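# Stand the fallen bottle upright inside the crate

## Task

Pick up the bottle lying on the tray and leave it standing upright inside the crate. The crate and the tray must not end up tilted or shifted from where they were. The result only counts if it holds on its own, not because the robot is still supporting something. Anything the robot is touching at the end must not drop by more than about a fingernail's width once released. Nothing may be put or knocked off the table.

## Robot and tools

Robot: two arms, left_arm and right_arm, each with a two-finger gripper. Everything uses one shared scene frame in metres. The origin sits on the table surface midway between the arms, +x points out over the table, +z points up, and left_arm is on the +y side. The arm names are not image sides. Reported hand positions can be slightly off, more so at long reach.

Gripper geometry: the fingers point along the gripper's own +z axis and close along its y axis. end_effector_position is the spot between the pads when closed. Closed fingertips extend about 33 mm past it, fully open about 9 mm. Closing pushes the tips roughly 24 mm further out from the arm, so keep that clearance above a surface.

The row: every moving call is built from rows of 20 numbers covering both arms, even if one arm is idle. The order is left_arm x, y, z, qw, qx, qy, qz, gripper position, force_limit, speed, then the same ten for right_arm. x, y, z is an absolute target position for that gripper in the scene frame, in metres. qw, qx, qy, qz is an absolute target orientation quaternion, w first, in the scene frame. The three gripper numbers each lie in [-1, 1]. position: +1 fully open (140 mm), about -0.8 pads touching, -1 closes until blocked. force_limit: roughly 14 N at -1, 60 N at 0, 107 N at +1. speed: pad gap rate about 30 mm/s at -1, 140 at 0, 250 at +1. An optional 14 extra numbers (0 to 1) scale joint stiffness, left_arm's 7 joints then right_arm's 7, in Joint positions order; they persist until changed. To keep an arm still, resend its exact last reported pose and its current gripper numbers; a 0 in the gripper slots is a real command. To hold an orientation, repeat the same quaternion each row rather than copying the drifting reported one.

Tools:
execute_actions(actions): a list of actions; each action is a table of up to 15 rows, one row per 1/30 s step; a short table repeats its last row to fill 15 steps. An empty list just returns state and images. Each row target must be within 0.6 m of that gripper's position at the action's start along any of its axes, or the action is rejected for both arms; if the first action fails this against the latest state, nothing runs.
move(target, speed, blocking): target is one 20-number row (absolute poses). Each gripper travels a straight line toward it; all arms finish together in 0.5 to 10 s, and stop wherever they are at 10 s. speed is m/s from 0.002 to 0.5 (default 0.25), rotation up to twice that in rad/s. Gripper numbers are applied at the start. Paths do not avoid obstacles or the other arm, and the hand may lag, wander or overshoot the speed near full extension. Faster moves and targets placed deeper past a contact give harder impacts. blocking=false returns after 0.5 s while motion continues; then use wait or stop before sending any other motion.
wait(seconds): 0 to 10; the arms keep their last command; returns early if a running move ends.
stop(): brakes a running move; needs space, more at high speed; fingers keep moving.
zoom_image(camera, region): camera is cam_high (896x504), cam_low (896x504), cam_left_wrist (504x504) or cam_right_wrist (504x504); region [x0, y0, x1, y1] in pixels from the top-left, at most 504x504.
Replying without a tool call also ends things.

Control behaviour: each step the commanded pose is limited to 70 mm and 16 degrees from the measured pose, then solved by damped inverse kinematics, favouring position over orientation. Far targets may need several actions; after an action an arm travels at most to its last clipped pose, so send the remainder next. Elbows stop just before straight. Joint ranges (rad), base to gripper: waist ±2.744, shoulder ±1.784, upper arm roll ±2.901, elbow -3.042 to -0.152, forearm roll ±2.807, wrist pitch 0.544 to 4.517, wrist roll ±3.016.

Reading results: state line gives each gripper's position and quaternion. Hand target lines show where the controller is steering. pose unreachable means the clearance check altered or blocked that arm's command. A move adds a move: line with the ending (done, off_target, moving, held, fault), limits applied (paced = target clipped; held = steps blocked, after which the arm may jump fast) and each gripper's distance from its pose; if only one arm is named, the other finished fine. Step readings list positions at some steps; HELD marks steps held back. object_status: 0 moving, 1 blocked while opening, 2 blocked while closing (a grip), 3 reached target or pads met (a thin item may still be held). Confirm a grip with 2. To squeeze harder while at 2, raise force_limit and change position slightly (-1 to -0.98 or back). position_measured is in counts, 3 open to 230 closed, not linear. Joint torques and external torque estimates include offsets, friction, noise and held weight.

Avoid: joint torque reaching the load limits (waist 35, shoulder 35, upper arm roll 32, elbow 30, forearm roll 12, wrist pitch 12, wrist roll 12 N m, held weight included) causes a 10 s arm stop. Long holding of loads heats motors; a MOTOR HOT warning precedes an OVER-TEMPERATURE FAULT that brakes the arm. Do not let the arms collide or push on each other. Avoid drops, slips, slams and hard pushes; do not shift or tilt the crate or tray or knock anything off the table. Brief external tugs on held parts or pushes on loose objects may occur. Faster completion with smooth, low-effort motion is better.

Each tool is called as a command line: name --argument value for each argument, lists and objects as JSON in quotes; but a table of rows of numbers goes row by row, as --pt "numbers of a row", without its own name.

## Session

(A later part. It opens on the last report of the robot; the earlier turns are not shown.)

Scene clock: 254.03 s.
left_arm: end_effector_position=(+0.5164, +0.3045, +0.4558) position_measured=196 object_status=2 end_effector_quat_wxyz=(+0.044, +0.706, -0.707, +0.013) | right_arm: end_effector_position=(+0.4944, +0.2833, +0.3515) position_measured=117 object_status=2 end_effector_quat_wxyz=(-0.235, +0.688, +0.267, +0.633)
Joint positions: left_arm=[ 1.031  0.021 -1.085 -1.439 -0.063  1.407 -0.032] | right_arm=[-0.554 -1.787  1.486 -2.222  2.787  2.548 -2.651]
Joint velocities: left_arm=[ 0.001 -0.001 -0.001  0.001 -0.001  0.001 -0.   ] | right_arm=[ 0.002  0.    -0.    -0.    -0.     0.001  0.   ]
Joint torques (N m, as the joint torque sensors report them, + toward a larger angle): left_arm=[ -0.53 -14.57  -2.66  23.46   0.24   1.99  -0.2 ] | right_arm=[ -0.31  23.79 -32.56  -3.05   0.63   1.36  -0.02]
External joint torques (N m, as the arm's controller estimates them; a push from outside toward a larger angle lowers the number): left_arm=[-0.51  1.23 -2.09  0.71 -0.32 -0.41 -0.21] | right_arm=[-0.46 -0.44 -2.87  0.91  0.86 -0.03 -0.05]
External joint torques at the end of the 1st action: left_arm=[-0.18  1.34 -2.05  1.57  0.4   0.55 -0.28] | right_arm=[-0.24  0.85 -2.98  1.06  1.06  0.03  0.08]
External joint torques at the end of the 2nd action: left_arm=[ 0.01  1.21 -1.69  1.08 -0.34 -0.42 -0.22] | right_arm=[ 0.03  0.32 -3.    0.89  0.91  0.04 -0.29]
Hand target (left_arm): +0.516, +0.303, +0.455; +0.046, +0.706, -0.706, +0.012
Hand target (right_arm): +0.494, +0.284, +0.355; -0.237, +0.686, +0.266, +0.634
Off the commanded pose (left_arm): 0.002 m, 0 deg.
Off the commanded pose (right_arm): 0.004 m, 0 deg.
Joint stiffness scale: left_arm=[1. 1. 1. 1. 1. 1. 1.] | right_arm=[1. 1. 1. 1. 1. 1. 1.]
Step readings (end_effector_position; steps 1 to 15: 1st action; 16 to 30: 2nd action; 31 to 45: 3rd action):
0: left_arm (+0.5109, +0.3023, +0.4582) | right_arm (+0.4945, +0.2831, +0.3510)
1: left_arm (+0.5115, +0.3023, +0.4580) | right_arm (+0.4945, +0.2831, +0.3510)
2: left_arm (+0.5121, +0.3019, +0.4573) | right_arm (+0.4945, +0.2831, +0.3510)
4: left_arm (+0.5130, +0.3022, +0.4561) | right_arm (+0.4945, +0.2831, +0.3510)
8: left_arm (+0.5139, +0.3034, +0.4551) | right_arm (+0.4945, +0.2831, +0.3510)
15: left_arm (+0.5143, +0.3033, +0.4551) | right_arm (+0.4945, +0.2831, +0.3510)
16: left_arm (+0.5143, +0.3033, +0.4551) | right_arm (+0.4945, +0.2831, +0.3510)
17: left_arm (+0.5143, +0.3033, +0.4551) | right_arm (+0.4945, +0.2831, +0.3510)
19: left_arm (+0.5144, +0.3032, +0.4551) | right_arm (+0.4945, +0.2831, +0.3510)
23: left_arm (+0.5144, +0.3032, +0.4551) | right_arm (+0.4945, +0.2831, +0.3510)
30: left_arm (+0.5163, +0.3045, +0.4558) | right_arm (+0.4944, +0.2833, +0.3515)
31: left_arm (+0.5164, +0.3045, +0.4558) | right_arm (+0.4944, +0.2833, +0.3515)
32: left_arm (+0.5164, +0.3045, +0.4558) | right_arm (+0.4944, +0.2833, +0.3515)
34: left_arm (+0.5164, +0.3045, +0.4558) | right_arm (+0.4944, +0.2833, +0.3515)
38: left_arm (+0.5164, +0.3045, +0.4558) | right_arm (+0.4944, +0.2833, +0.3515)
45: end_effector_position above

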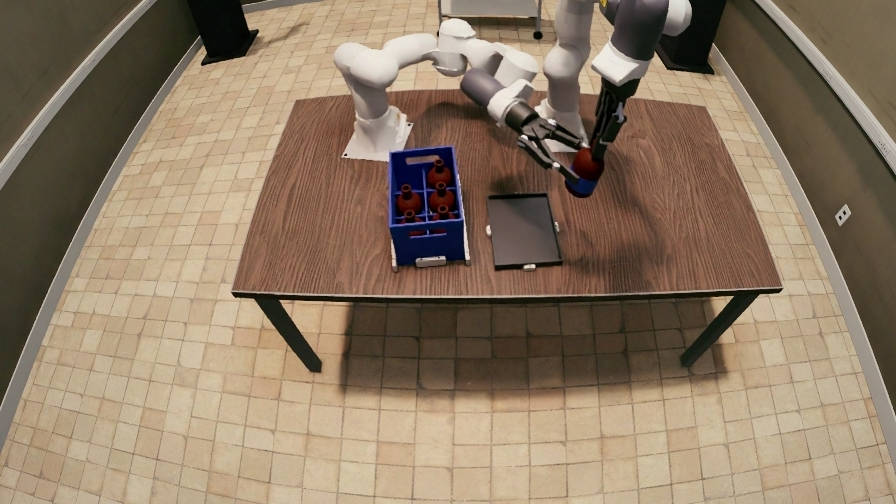

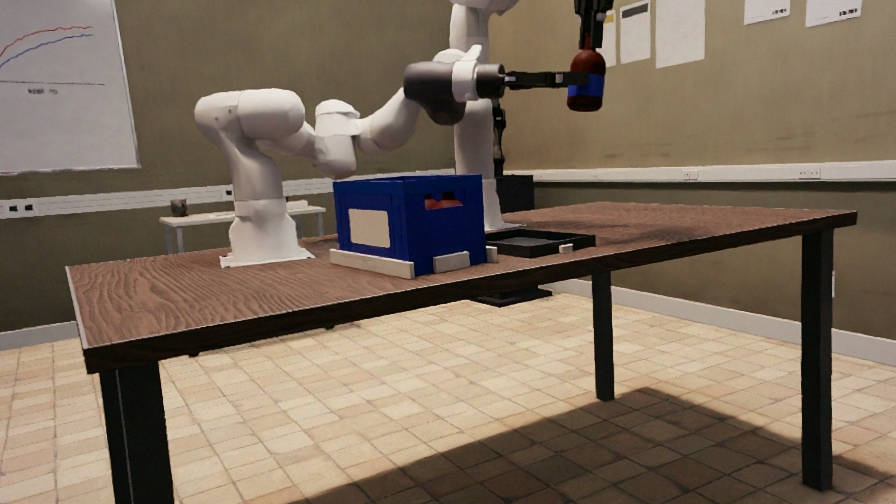

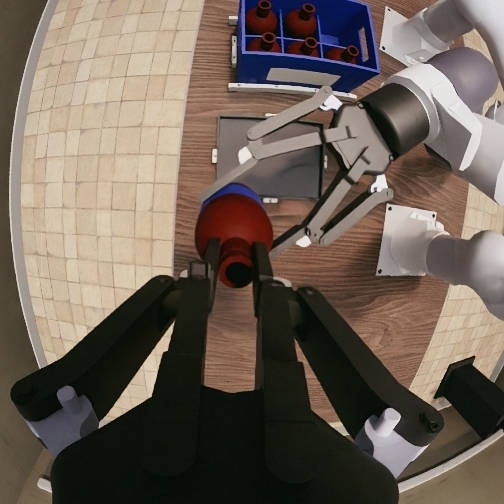

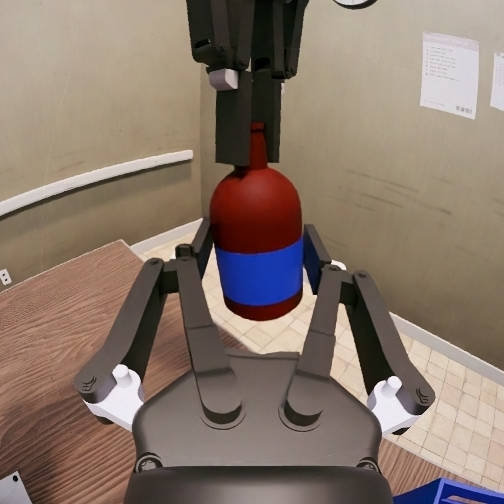

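execute_actions --actions '[[[0.5155, 0.3025, 0.455, 0.046, 0.706, -0.706, 0.012, -1, 0.3, -0.4, 0.494, 0.284, 0.355, -0.237, 0.686, 0.266, 0.634, 0.8, 0.4, 0.0]]]'

move --target '[0.54, 0.36, 0.455, 0, 0.707, -0.707, 0, -1, 0.3, -0.4, 0.42, 0.21, 0.37, -0.237, 0.686, 0.266, 0.634, 0.8, 0.4, 0.0]' --speed 0.15

Scene clock: 260.13 s.
left_arm: end_effector_position=(+0.5159, +0.3043, +0.4550) position_measured=196 object_status=2 end_effector_quat_wxyz=(+0.045, +0.706, -0.707, +0.012) | right_arm: end_effector_position=(+0.4943, +0.2833, +0.3538) position_measured=28 object_status=0 end_effector_quat_wxyz=(-0.235, +0.687, +0.267, +0.634)
Joint positions: left_arm=[ 1.03   0.022 -1.086 -1.441 -0.063  1.407 -0.032] | right_arm=[-0.555 -1.787  1.482 -2.221  2.787  2.548 -2.65 ]
Joint velocities: left_arm=[ 0.     0.001 -0.001  0.     0.001  0.    -0.002] | right_arm=[ 0.    -0.    -0.002  0.    -0.    -0.    -0.   ]
Joint torques (N m, as the joint torque sensors report them, + toward a larger angle): left_arm=[ -0.27 -14.79  -2.58  24.33   0.18   2.14  -0.17] | right_arm=[ -0.13  23.33 -30.49  -3.25   0.57   1.31  -0.02]
External joint torques (N m, as the arm's controller estimates them; a push from outside toward a larger angle lowers the number): left_arm=[-0.22  1.01 -1.96  1.64 -0.38 -0.24 -0.18] | right_arm=[-0.12 -0.87 -0.88  0.73  0.81 -0.06 -0.05]
Hand target (left_arm): +0.516, +0.303, +0.455; +0.046, +0.706, -0.706, +0.012
Hand target (right_arm): +0.494, +0.284, +0.355; -0.237, +0.686, +0.266, +0.634
Off the commanded pose (left_arm): 0.002 m, 0 deg.
Off the commanded pose (right_arm): 0.001 m, 0 deg.
Joint stiffness scale: left_arm=[1. 1. 1. 1. 1. 1. 1.] | right_arm=[1. 1. 1. 1. 1. 1. 1.]
Step readings (end_effector_position):
0: left_arm (+0.5164, +0.3045, +0.4558) | right_arm (+0.4944, +0.2833, +0.3515)
1: left_arm (+0.5164, +0.3045, +0.4558) | right_arm (+0.4944, +0.2833, +0.3515)
2: left_arm (+0.5164, +0.3045, +0.4557) | right_arm (+0.4945, +0.2831, +0.3517)
4: left_arm (+0.5161, +0.3043, +0.4553) | right_arm (+0.4944, +0.2832, +0.3528)
8: left_arm (+0.5160, +0.3043, +0.4550) | right_arm (+0.4943, +0.2833, +0.3537)
15: end_effector_position above

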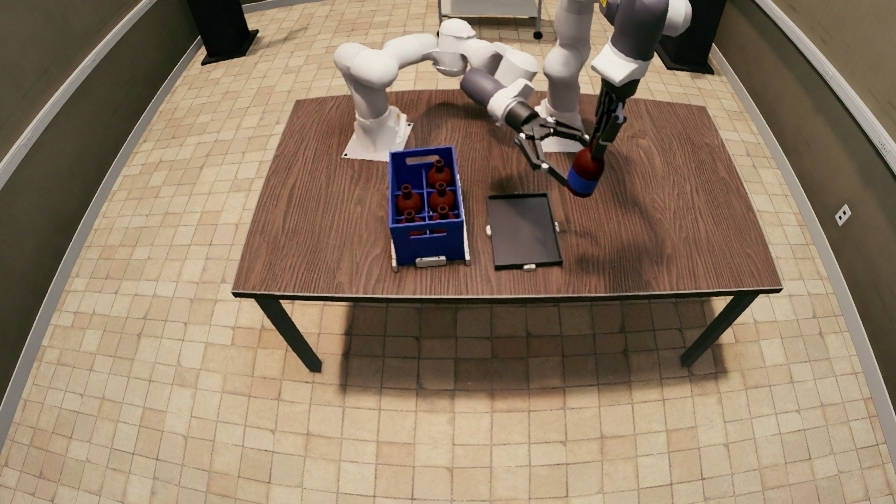

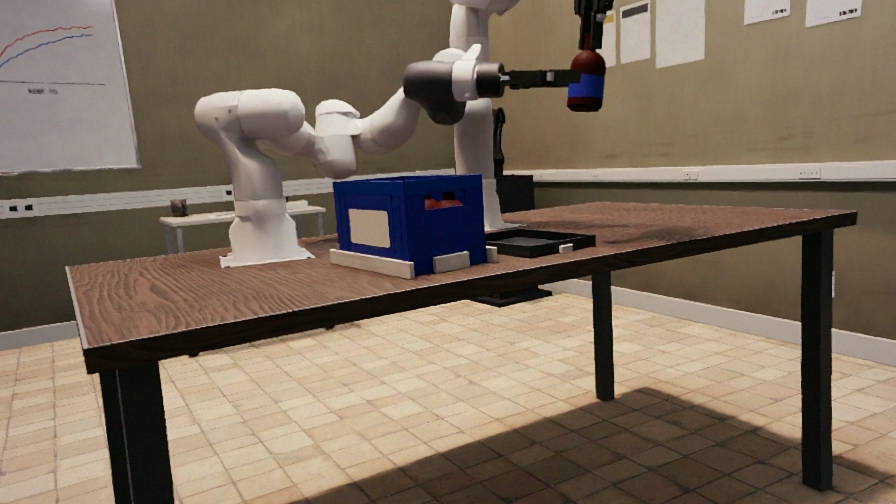

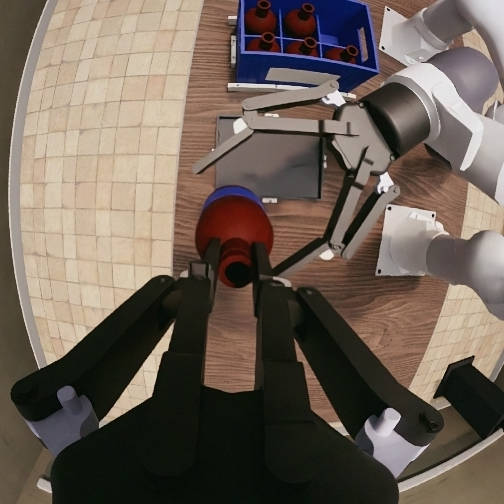

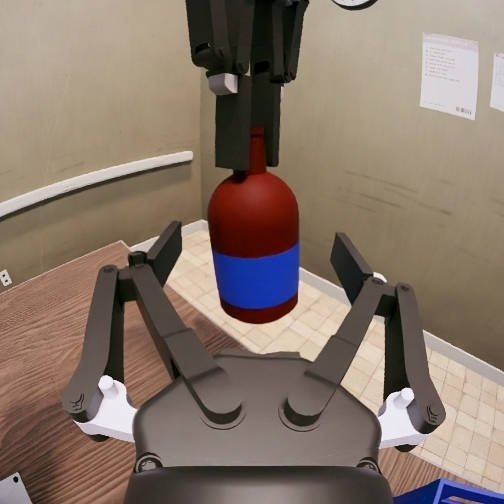

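Scene clock: 261.30 s.
left_arm: end_effector_position=(+0.5372, +0.3601, +0.4533) position_measured=196 object_status=2 end_effector_quat_wxyz=(+0.004, +0.710, -0.704, -0.003) | right_arm: end_effector_position=(+0.4206, +0.2101, +0.3727) position_measured=28 object_status=3 end_effector_quat_wxyz=(-0.239, +0.685, +0.264, +0.636)
Joint positions: left_arm=[ 1.03   0.082 -1.076 -1.411  0.071  1.441 -0.013] | right_arm=[-0.246 -1.77   1.484 -2.544  2.724  2.528 -2.652]
Joint velocities: left_arm=[0.    0.    0.    0.003 0.008 0.004 0.005] | right_arm=[ 0.001 -0.001  0.    -0.002 -0.005 -0.001  0.   ]
Joint torques (N m, as the joint torque sensors report them, + toward a larger angle): left_arm=[  0.3  -17.98  -3.76  25.94   1.21   3.22   0.28] | right_arm=[  1.25  17.89 -25.5   -3.51  -1.33   0.73  -0.1 ]
External joint torques (N m, as the arm's controller estimates them; a push from outside toward a larger angle lowers the number): left_arm=[ 0.21  0.73 -1.71  3.17  0.41  0.73  0.28] | right_arm=[ 1.27  0.24 -0.13 -1.39 -1.14 -0.58 -0.13]
Hand target (left_arm): +0.540, +0.361, +0.455; +0.000, +0.707, -0.707, -0.000
Hand target (right_arm): +0.420, +0.210, +0.372; -0.237, +0.685, +0.266, +0.635
Off the commanded pose (left_arm): 0.003 m, 1 deg.
Off the commanded pose (right_arm): 0.003 m, 0 deg.
Joint stiffness scale: left_arm=[1. 1. 1. 1. 1. 1. 1.] | right_arm=[1. 1. 1. 1. 1. 1. 1.]
move: done

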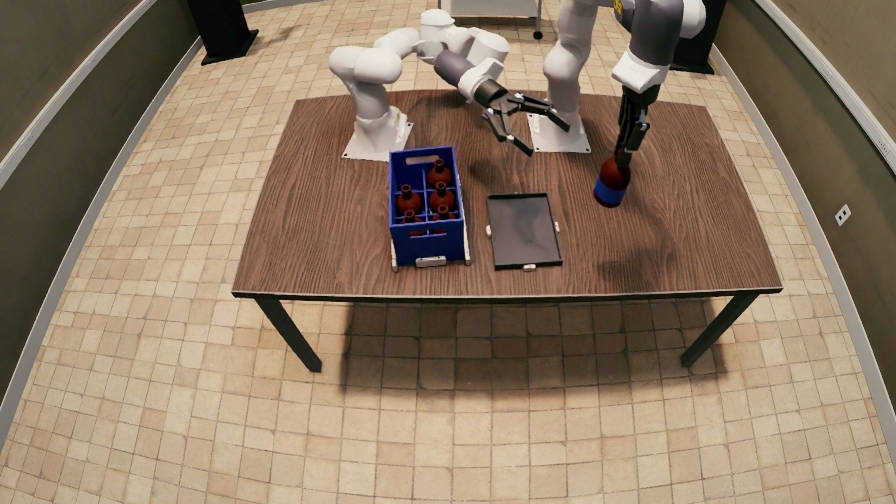

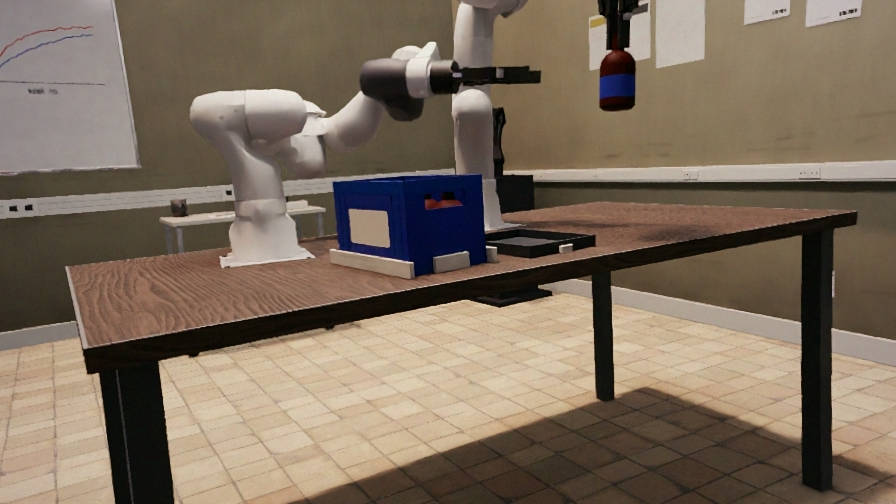

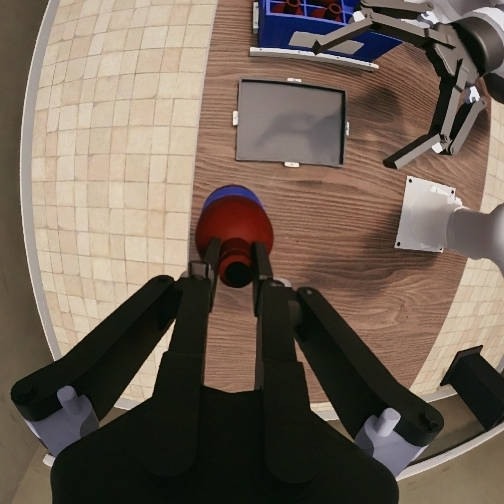

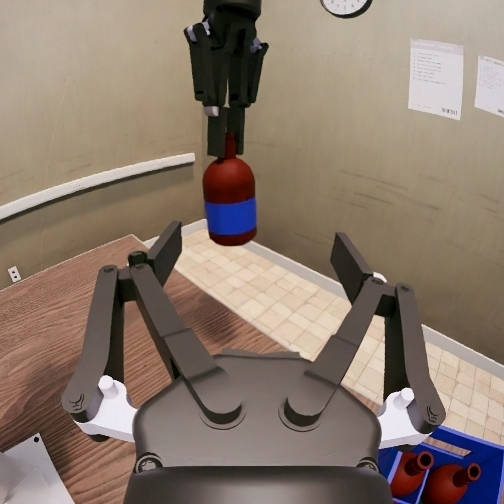

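move --target '[0.54, 0.36, 0.455, 0, 0.707, -0.707, 0, -1, 0.3, -0.4, 0.28, -0.33, 0.48, 0, 0.966, -0.259, 0, 0.8, 0.4, 0.0]' --speed 0.35

Scene clock: 275.17 s.
left_arm: end_effector_position=(+0.5377, +0.3604, +0.4532) position_measured=196 object_status=2 end_effector_quat_wxyz=(+0.003, +0.709, -0.705, -0.002) | right_arm: end_effector_position=(+0.2879, -0.3395, +0.4877) position_measured=28 object_status=3 end_effector_quat_wxyz=(-0.004, +0.968, -0.252, +0.000)
Joint positions: left_arm=[ 1.03   0.082 -1.076 -1.411  0.072  1.443 -0.011] | right_arm=[-0.391 -0.809  0.198 -2.051  0.159  1.254 -1.449]
Joint velocities: left_arm=[ 0.001 -0.    -0.    -0.    -0.002  0.001  0.   ] | right_arm=[-0.008  0.001  0.002 -0.001 -0.001 -0.011  0.001]
Joint torques (N m, as the joint torque sensors report them, + toward a larger angle): left_arm=[ -0.07 -18.06  -3.82  25.99   1.11   3.19   0.27] | right_arm=[-0.1  -0.91 -3.78 22.88 -0.06  1.89  0.17]
External joint torques (N m, as the arm's controller estimates them; a push from outside toward a larger angle lowers the number): left_arm=[-0.17  0.61 -1.77  3.27  0.32  0.71  0.27] | right_arm=[-0.09 -0.55  1.51  2.42 -0.91 -0.64  0.18]
Hand target (left_arm): +0.540, +0.360, +0.455; -0.000, +0.707, -0.707, -0.000
Hand target (right_arm): +0.286, -0.340, +0.488; -0.002, +0.967, -0.255, -0.002
Off the commanded pose (left_arm): 0.003 m, 1 deg.
Off the commanded pose (right_arm): 0.015 m, 1 deg.
Joint stiffness scale: left_arm=[1. 1. 1. 1. 1. 1. 1.] | right_arm=[1. 1. 1. 1. 1. 1. 1.]
move: off_target (right_arm); limits=paced

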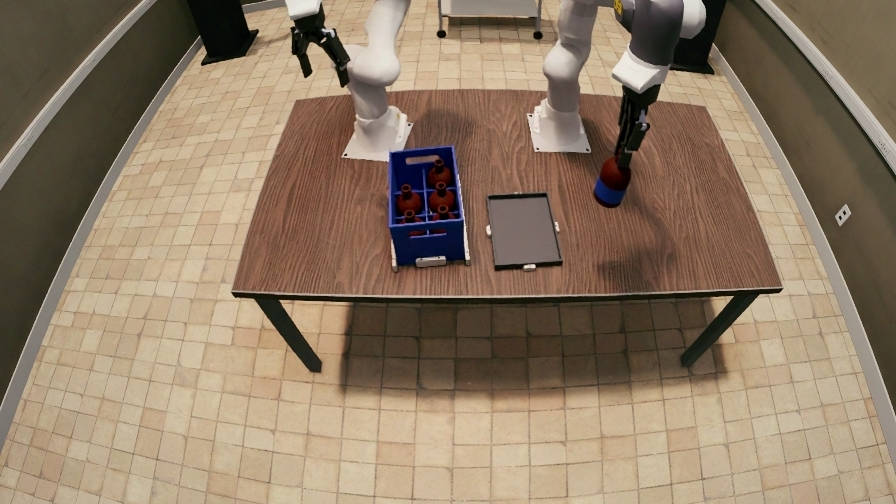

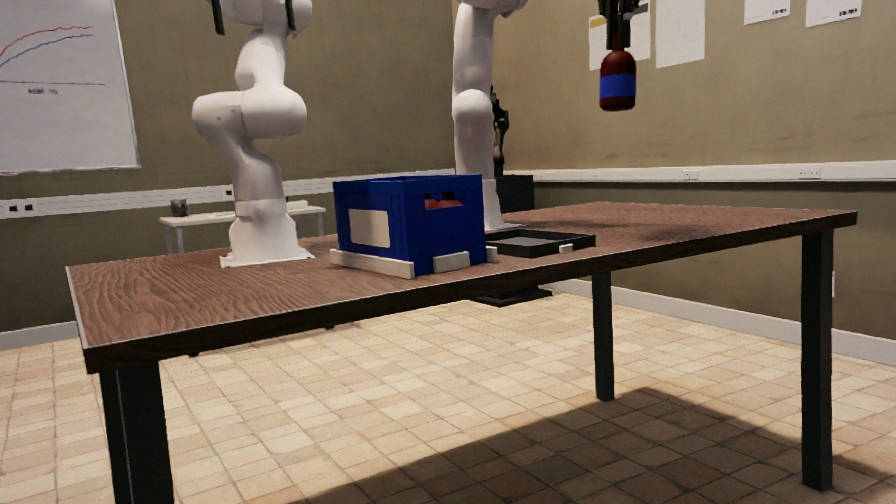

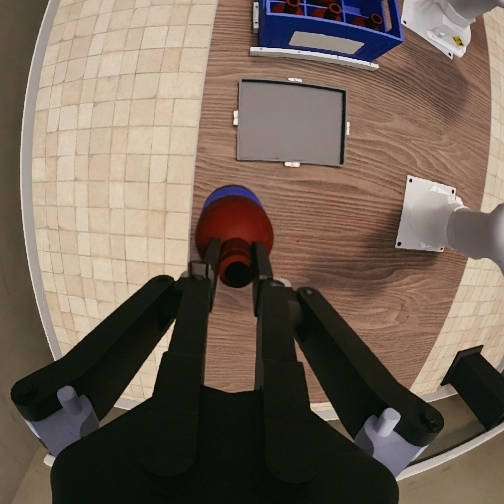

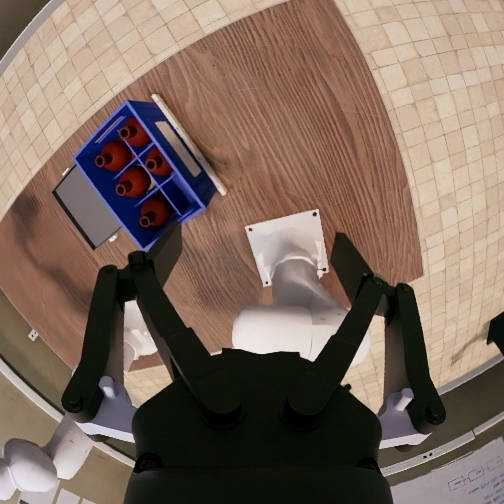

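move --target '[0.352, -0.145, 0.42, 0, 0.707, -0.707, 0, -1, 0.3, -0.4, 0.3, -0.8, 0.42, 0, 0.793, -0.609, 0, 0.8, 0.4, 0.0]' --speed 0.25

Scene clock: 283.90 s.
left_arm: end_effector_position=(+0.3510, -0.1499, +0.4167) position_measured=196 object_status=2 end_effector_quat_wxyz=(+0.002, +0.699, -0.715, +0.000) | right_arm: end_effector_position=(+0.3003, -0.8019, +0.4229) position_measured=28 object_status=3 end_effector_quat_wxyz=(+0.008, +0.797, -0.604, -0.004)
Joint positions: left_arm=[ 1.182 -0.617 -1.613 -1.278 -0.638  1.357 -0.541] | right_arm=[-0.756  0.08  -0.126 -1.445 -0.008  1.523 -1.338]
Joint velocities: left_arm=[ 0.003 -0.005 -0.001  0.002 -0.007 -0.011 -0.023] | right_arm=[-0.001  0.001  0.001 -0.    -0.    -0.002  0.009]
Joint torques (N m, as the joint torque sensors report them, + toward a larger angle): left_arm=[ 1.85 27.33 15.55 20.45  0.14  2.35 -0.27] | right_arm=[  0.09 -33.59  -0.15  25.77   1.78   1.83   0.24]
External joint torques (N m, as the arm's controller estimates them; a push from outside toward a larger angle lowers the number): left_arm=[ 1.71  0.06 -1.22  3.   -0.66 -0.17 -0.27] | right_arm=[ 0.11  0.17  0.09  2.4   0.96 -0.7   0.24]
Hand target (left_arm): +0.351, -0.150, +0.417; +0.003, +0.703, -0.711, +0.000
Hand target (right_arm): +0.301, -0.801, +0.423; +0.006, +0.794, -0.608, -0.005
Off the commanded pose (left_arm): 0.006 m, 1 deg.
Off the commanded pose (right_arm): 0.004 m, 1 deg.
Joint stiffness scale: left_arm=[1. 1. 1. 1. 1. 1. 1.] | right_arm=[1. 1. 1. 1. 1. 1. 1.]
move: off_target (left_arm, right_arm)

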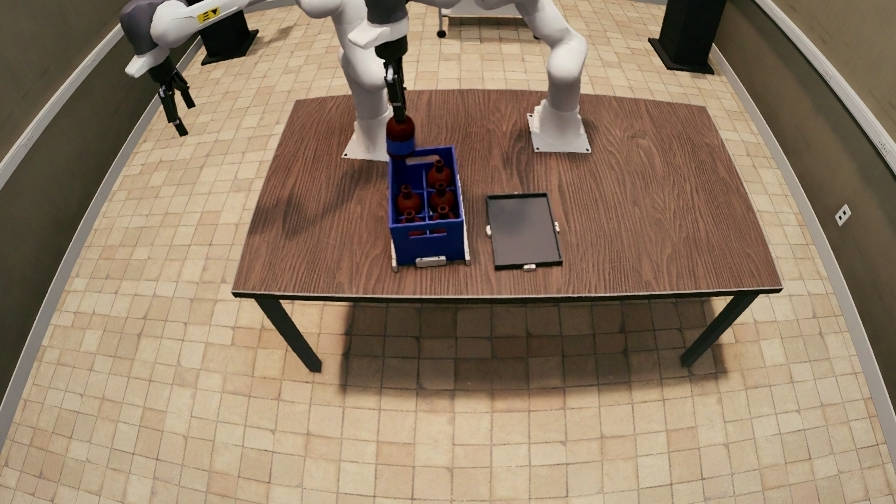

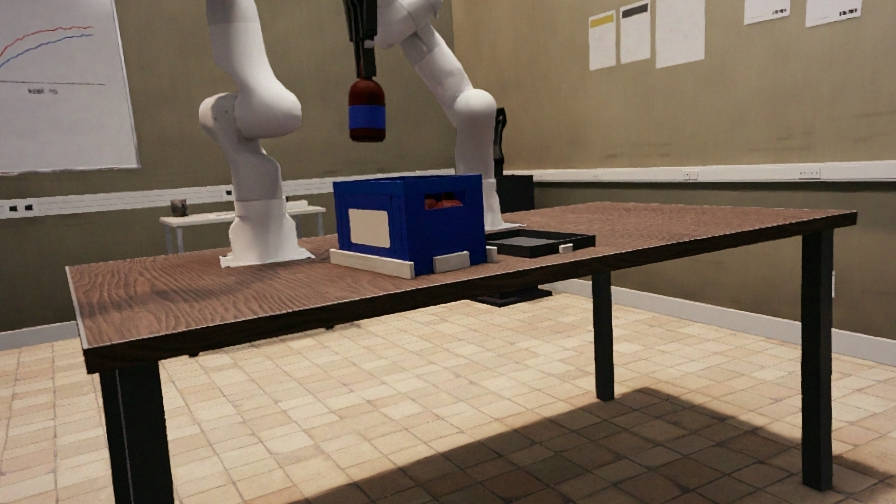

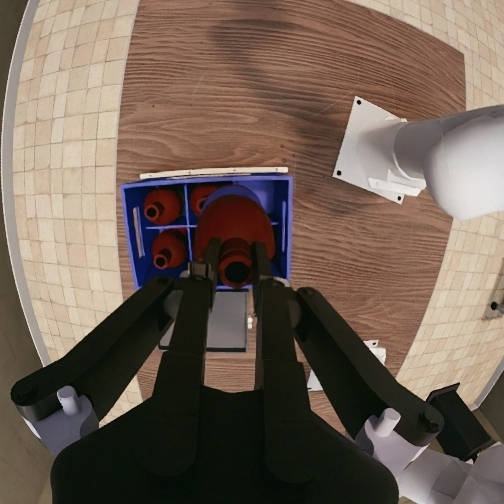

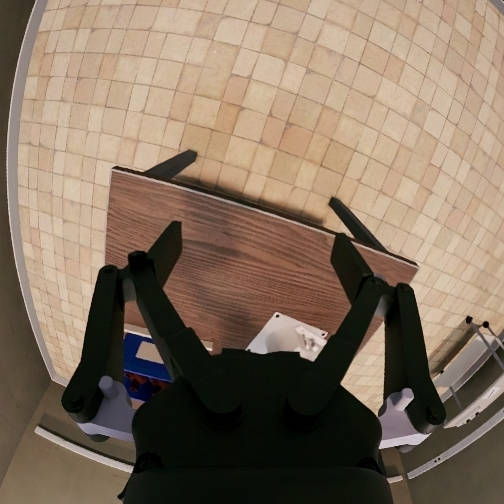

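zoom_image --camera "cam_left_wrist" --region '[110, 150, 310, 300]'

zoom_image --camera "cam_high" --region '[340, 80, 500, 280]'

Region (110, 150, 310, 300) of cam_left_wrist's 504x504 image, scaled by 2.520, with more detail than that image has; it fills the top 378 rows of this view, and the rest is white.

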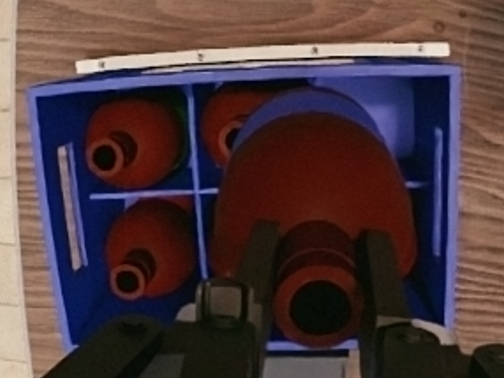

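Region (340, 80, 500, 280) of cam_high's 896x504 image, scaled by 2.520, with more detail than that image has; it fills the left 403 columns of this view, and the rest is white.

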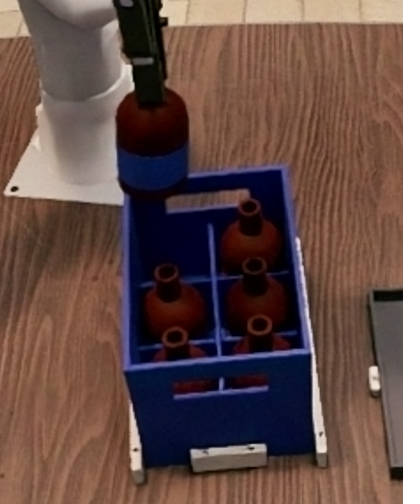

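move --target '[0.324, -0.176, 0.39, 0, 0.707, -0.707, 0, -1, 0.3, -0.4, 0.3003, -0.8019, 0.4229, 0.008, 0.797, -0.604, -0.004, 0.8, 0.4, 0.0]' --speed 0.08

Scene clock: 310.47 s.
left_arm: end_effector_position=(+0.3225, -0.1750, +0.3887) position_measured=196 object_status=2 end_effector_quat_wxyz=(+0.001, +0.703, -0.711, -0.004) | right_arm: end_effector_position=(+0.3003, -0.8018, +0.4229) position_measured=28 object_status=3 end_effector_quat_wxyz=(+0.008, +0.796, -0.605, -0.005)
Joint positions: left_arm=[ 1.096 -0.658 -1.596 -1.346 -0.668  1.401 -0.591] | right_arm=[-0.756  0.08  -0.126 -1.445 -0.008  1.523 -1.335]
Joint velocities: left_arm=[-0.    -0.002  0.003 -0.    -0.003  0.005 -0.012] | right_arm=[-0.     0.    -0.001 -0.     0.    -0.    -0.002]
Joint torques (N m, as the joint torque sensors report them, + toward a larger angle): left_arm=[-0.13 26.76 18.88 19.02  0.09  3.18 -0.18] | right_arm=[  0.15 -35.22   0.41  23.27   0.85   2.61  -0.24]
External joint torques (N m, as the arm's controller estimates them; a push from outside toward a larger angle lowers the number): left_arm=[ 0.05 -0.49  0.94  1.49 -0.71  0.68 -0.18] | right_arm=[ 0.26 -1.5   0.75 -0.06  0.04  0.09 -0.24]
Hand target (left_arm): +0.324, -0.176, +0.390; +0.000, +0.707, -0.707, +0.000
Hand target (right_arm): +0.300, -0.802, +0.423; +0.008, +0.797, -0.604, -0.004
Off the commanded pose (left_arm): 0.002 m, 1 deg.
Off the commanded pose (right_arm): 0.000 m, 0 deg.
Joint stiffness scale: left_arm=[1. 1. 1. 1. 1. 1. 1.] | right_arm=[1. 1. 1. 1. 1. 1. 1.]
move: done

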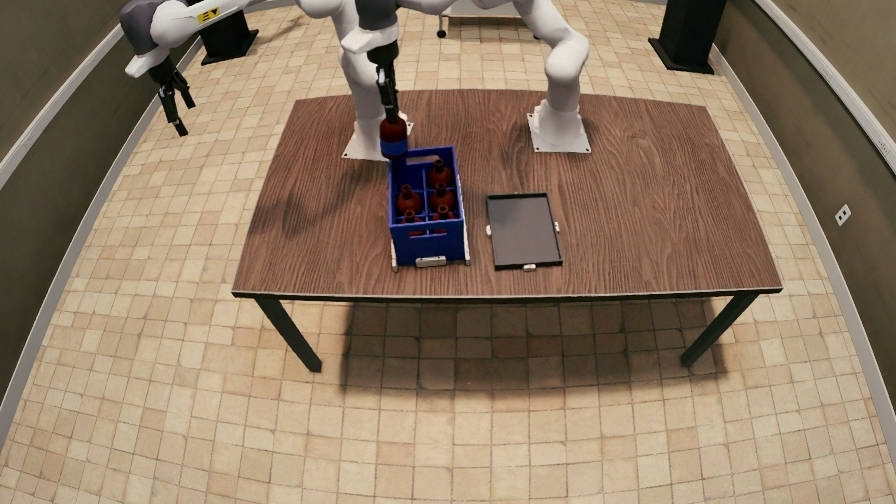

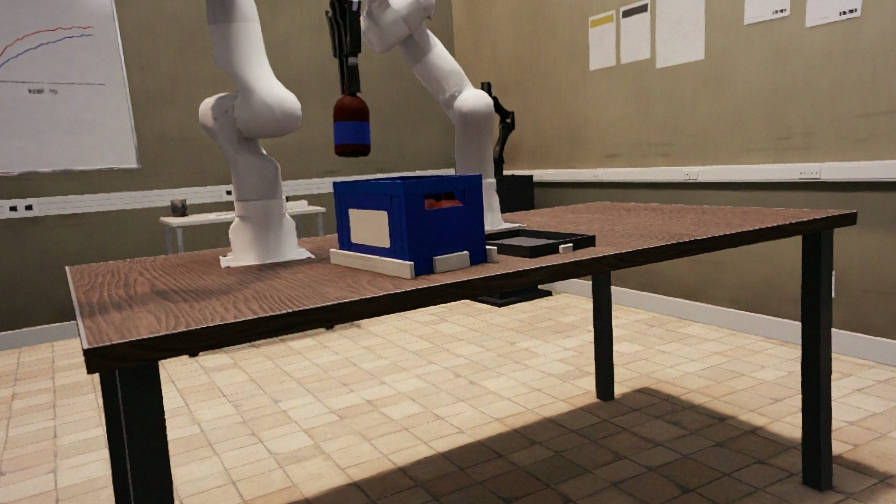

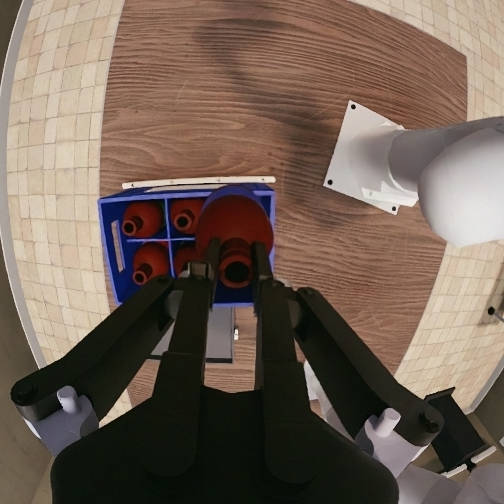

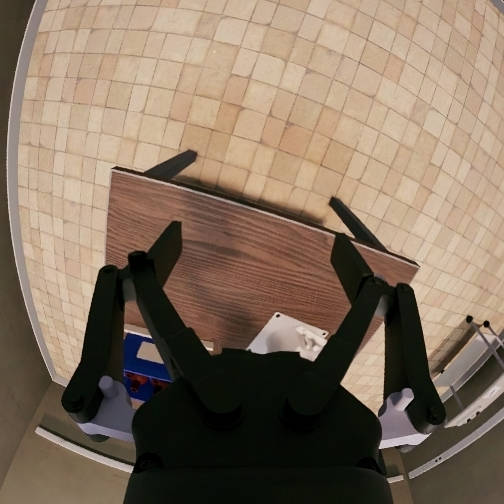

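zoom_image --camera "cam_left_wrist" --region '[90, 160, 290, 310]'

zoom_image --camera "cam_high" --region '[350, 90, 480, 250]'

zoom_image --camera "cam_low" --region '[300, 60, 500, 290]'

Region (90, 160, 290, 310) of cam_left_wrist's 504x504 image, scaled by 2.520, with more detail than that image has; it fills the top 378 rows of this view, and the rest is white.

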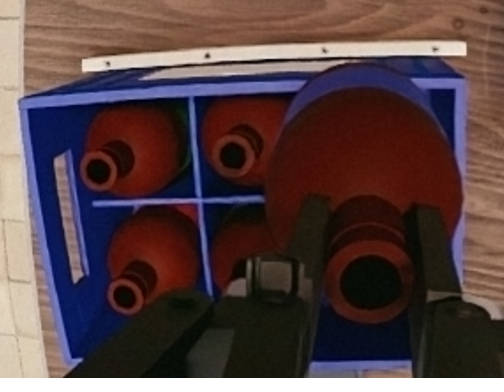

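Region (350, 90, 480, 250) of cam_high's 896x504 image, scaled by 3.150, with more detail than that image has; it fills the left 410 columns of this view, and the rest is white.

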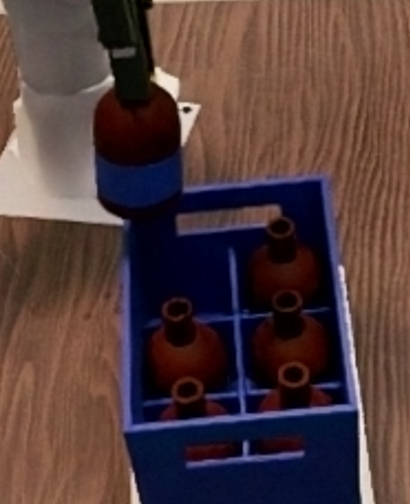

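Region (300, 60, 500, 290) of cam_low's 896x504 image, scaled by 2.191, with more detail than that image has; it fills the left 438 columns of this view, and the rest is white.

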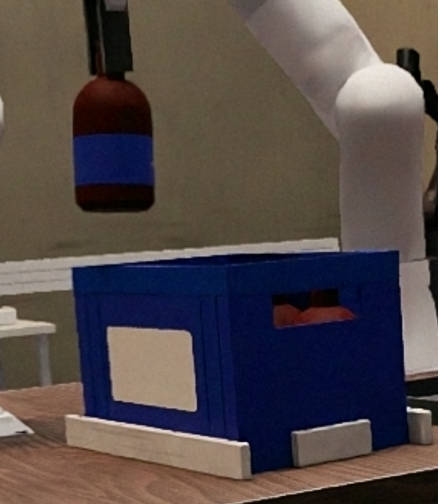

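move --target '[0.325, -0.156, 0.35, 0, 0.707, -0.707, 0, -1, 0.3, -0.4, 0.3003, -0.8019, 0.4229, 0.008, 0.797, -0.604, -0.004, 0.8, 0.4, 0.0]' --speed 0.06

Scene clock: 334.97 s.
left_arm: end_effector_position=(+0.3227, -0.1562, +0.3486) position_measured=196 object_status=2 end_effector_quat_wxyz=(+0.002, +0.710, -0.704, -0.004) | right_arm: end_effector_position=(+0.3003, -0.8018, +0.4229) position_measured=28 object_status=3 end_effector_quat_wxyz=(+0.008, +0.796, -0.605, -0.005)
Joint positions: left_arm=[ 0.968 -0.661 -1.523 -1.548 -0.663  1.515 -0.556] | right_arm=[-0.756  0.08  -0.126 -1.445 -0.008  1.523 -1.335]
Joint velocities: left_arm=[-0.002  0.001 -0.    -0.002  0.003  0.019  0.014] | right_arm=[-0.001 -0.001  0.001  0.001  0.    -0.    -0.   ]
Joint torques (N m, as the joint torque sensors report them, + toward a larger angle): left_arm=[-0.52 23.69 19.78 19.92  1.21  3.2   0.36] | right_arm=[  0.25 -35.29   0.12  23.39   0.84   2.6   -0.25]
External joint torques (N m, as the arm's controller estimates them; a push from outside toward a larger angle lowers the number): left_arm=[-0.62  0.66  0.61  1.55  0.39  0.7   0.36] | right_arm=[ 0.33 -1.38  0.43 -0.06  0.02  0.07 -0.25]
Hand target (left_arm): +0.326, -0.156, +0.351; +0.000, +0.707, -0.707, +0.000
Hand target (right_arm): +0.300, -0.802, +0.423; +0.008, +0.797, -0.604, -0.004
Off the commanded pose (left_arm): 0.003 m, 1 deg.
Off the commanded pose (right_arm): 0.000 m, 0 deg.
Joint stiffness scale: left_arm=[1. 1. 1. 1. 1. 1. 1.] | right_arm=[1. 1. 1. 1. 1. 1. 1.]
move: done

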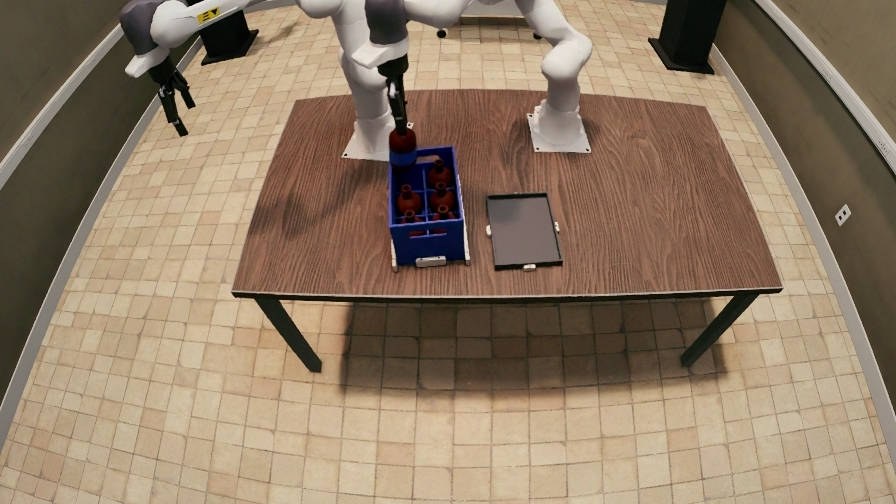

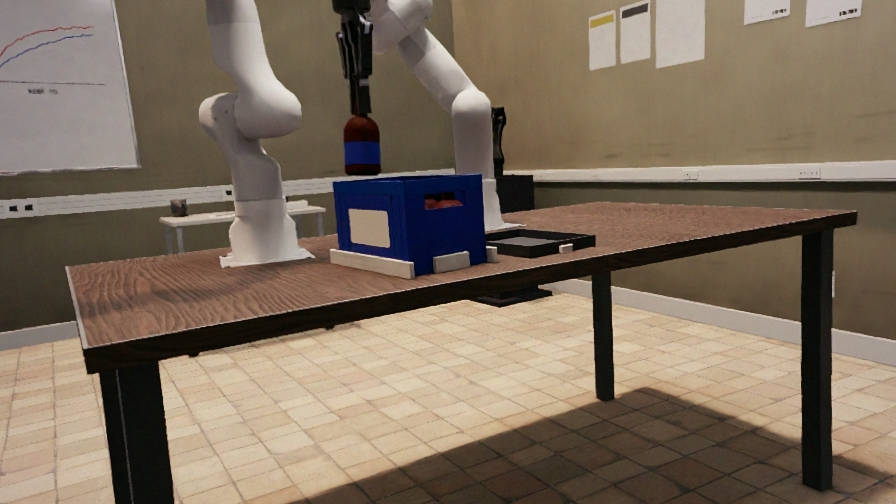

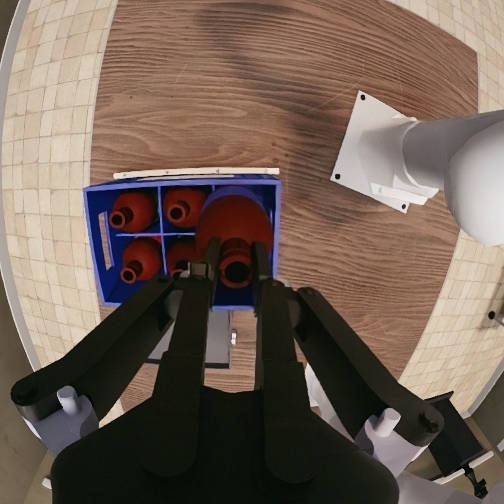

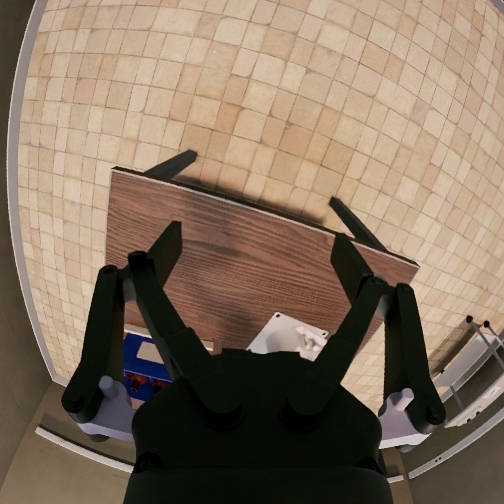

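zoom_image --camera "cam_left_wrist" --region '[140, 160, 300, 290]'

zoom_image --camera "cam_high" --region '[365, 100, 475, 240]'

Region (140, 160, 300, 290) of cam_left_wrist's 504x504 image, scaled by 3.150, with more detail than that image has; it fills the top 410 rows of this view, and the rest is white.

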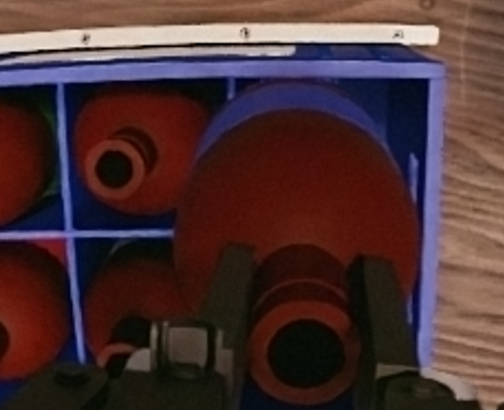

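Region (365, 100, 475, 240) of cam_high's 896x504 image, scaled by 3.600, with more detail than that image has; it fills the left 396 columns of this view, and the rest is white.

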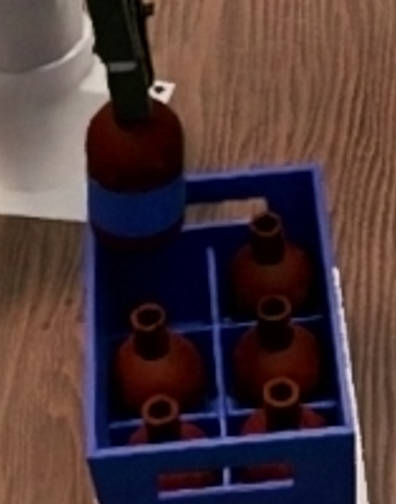

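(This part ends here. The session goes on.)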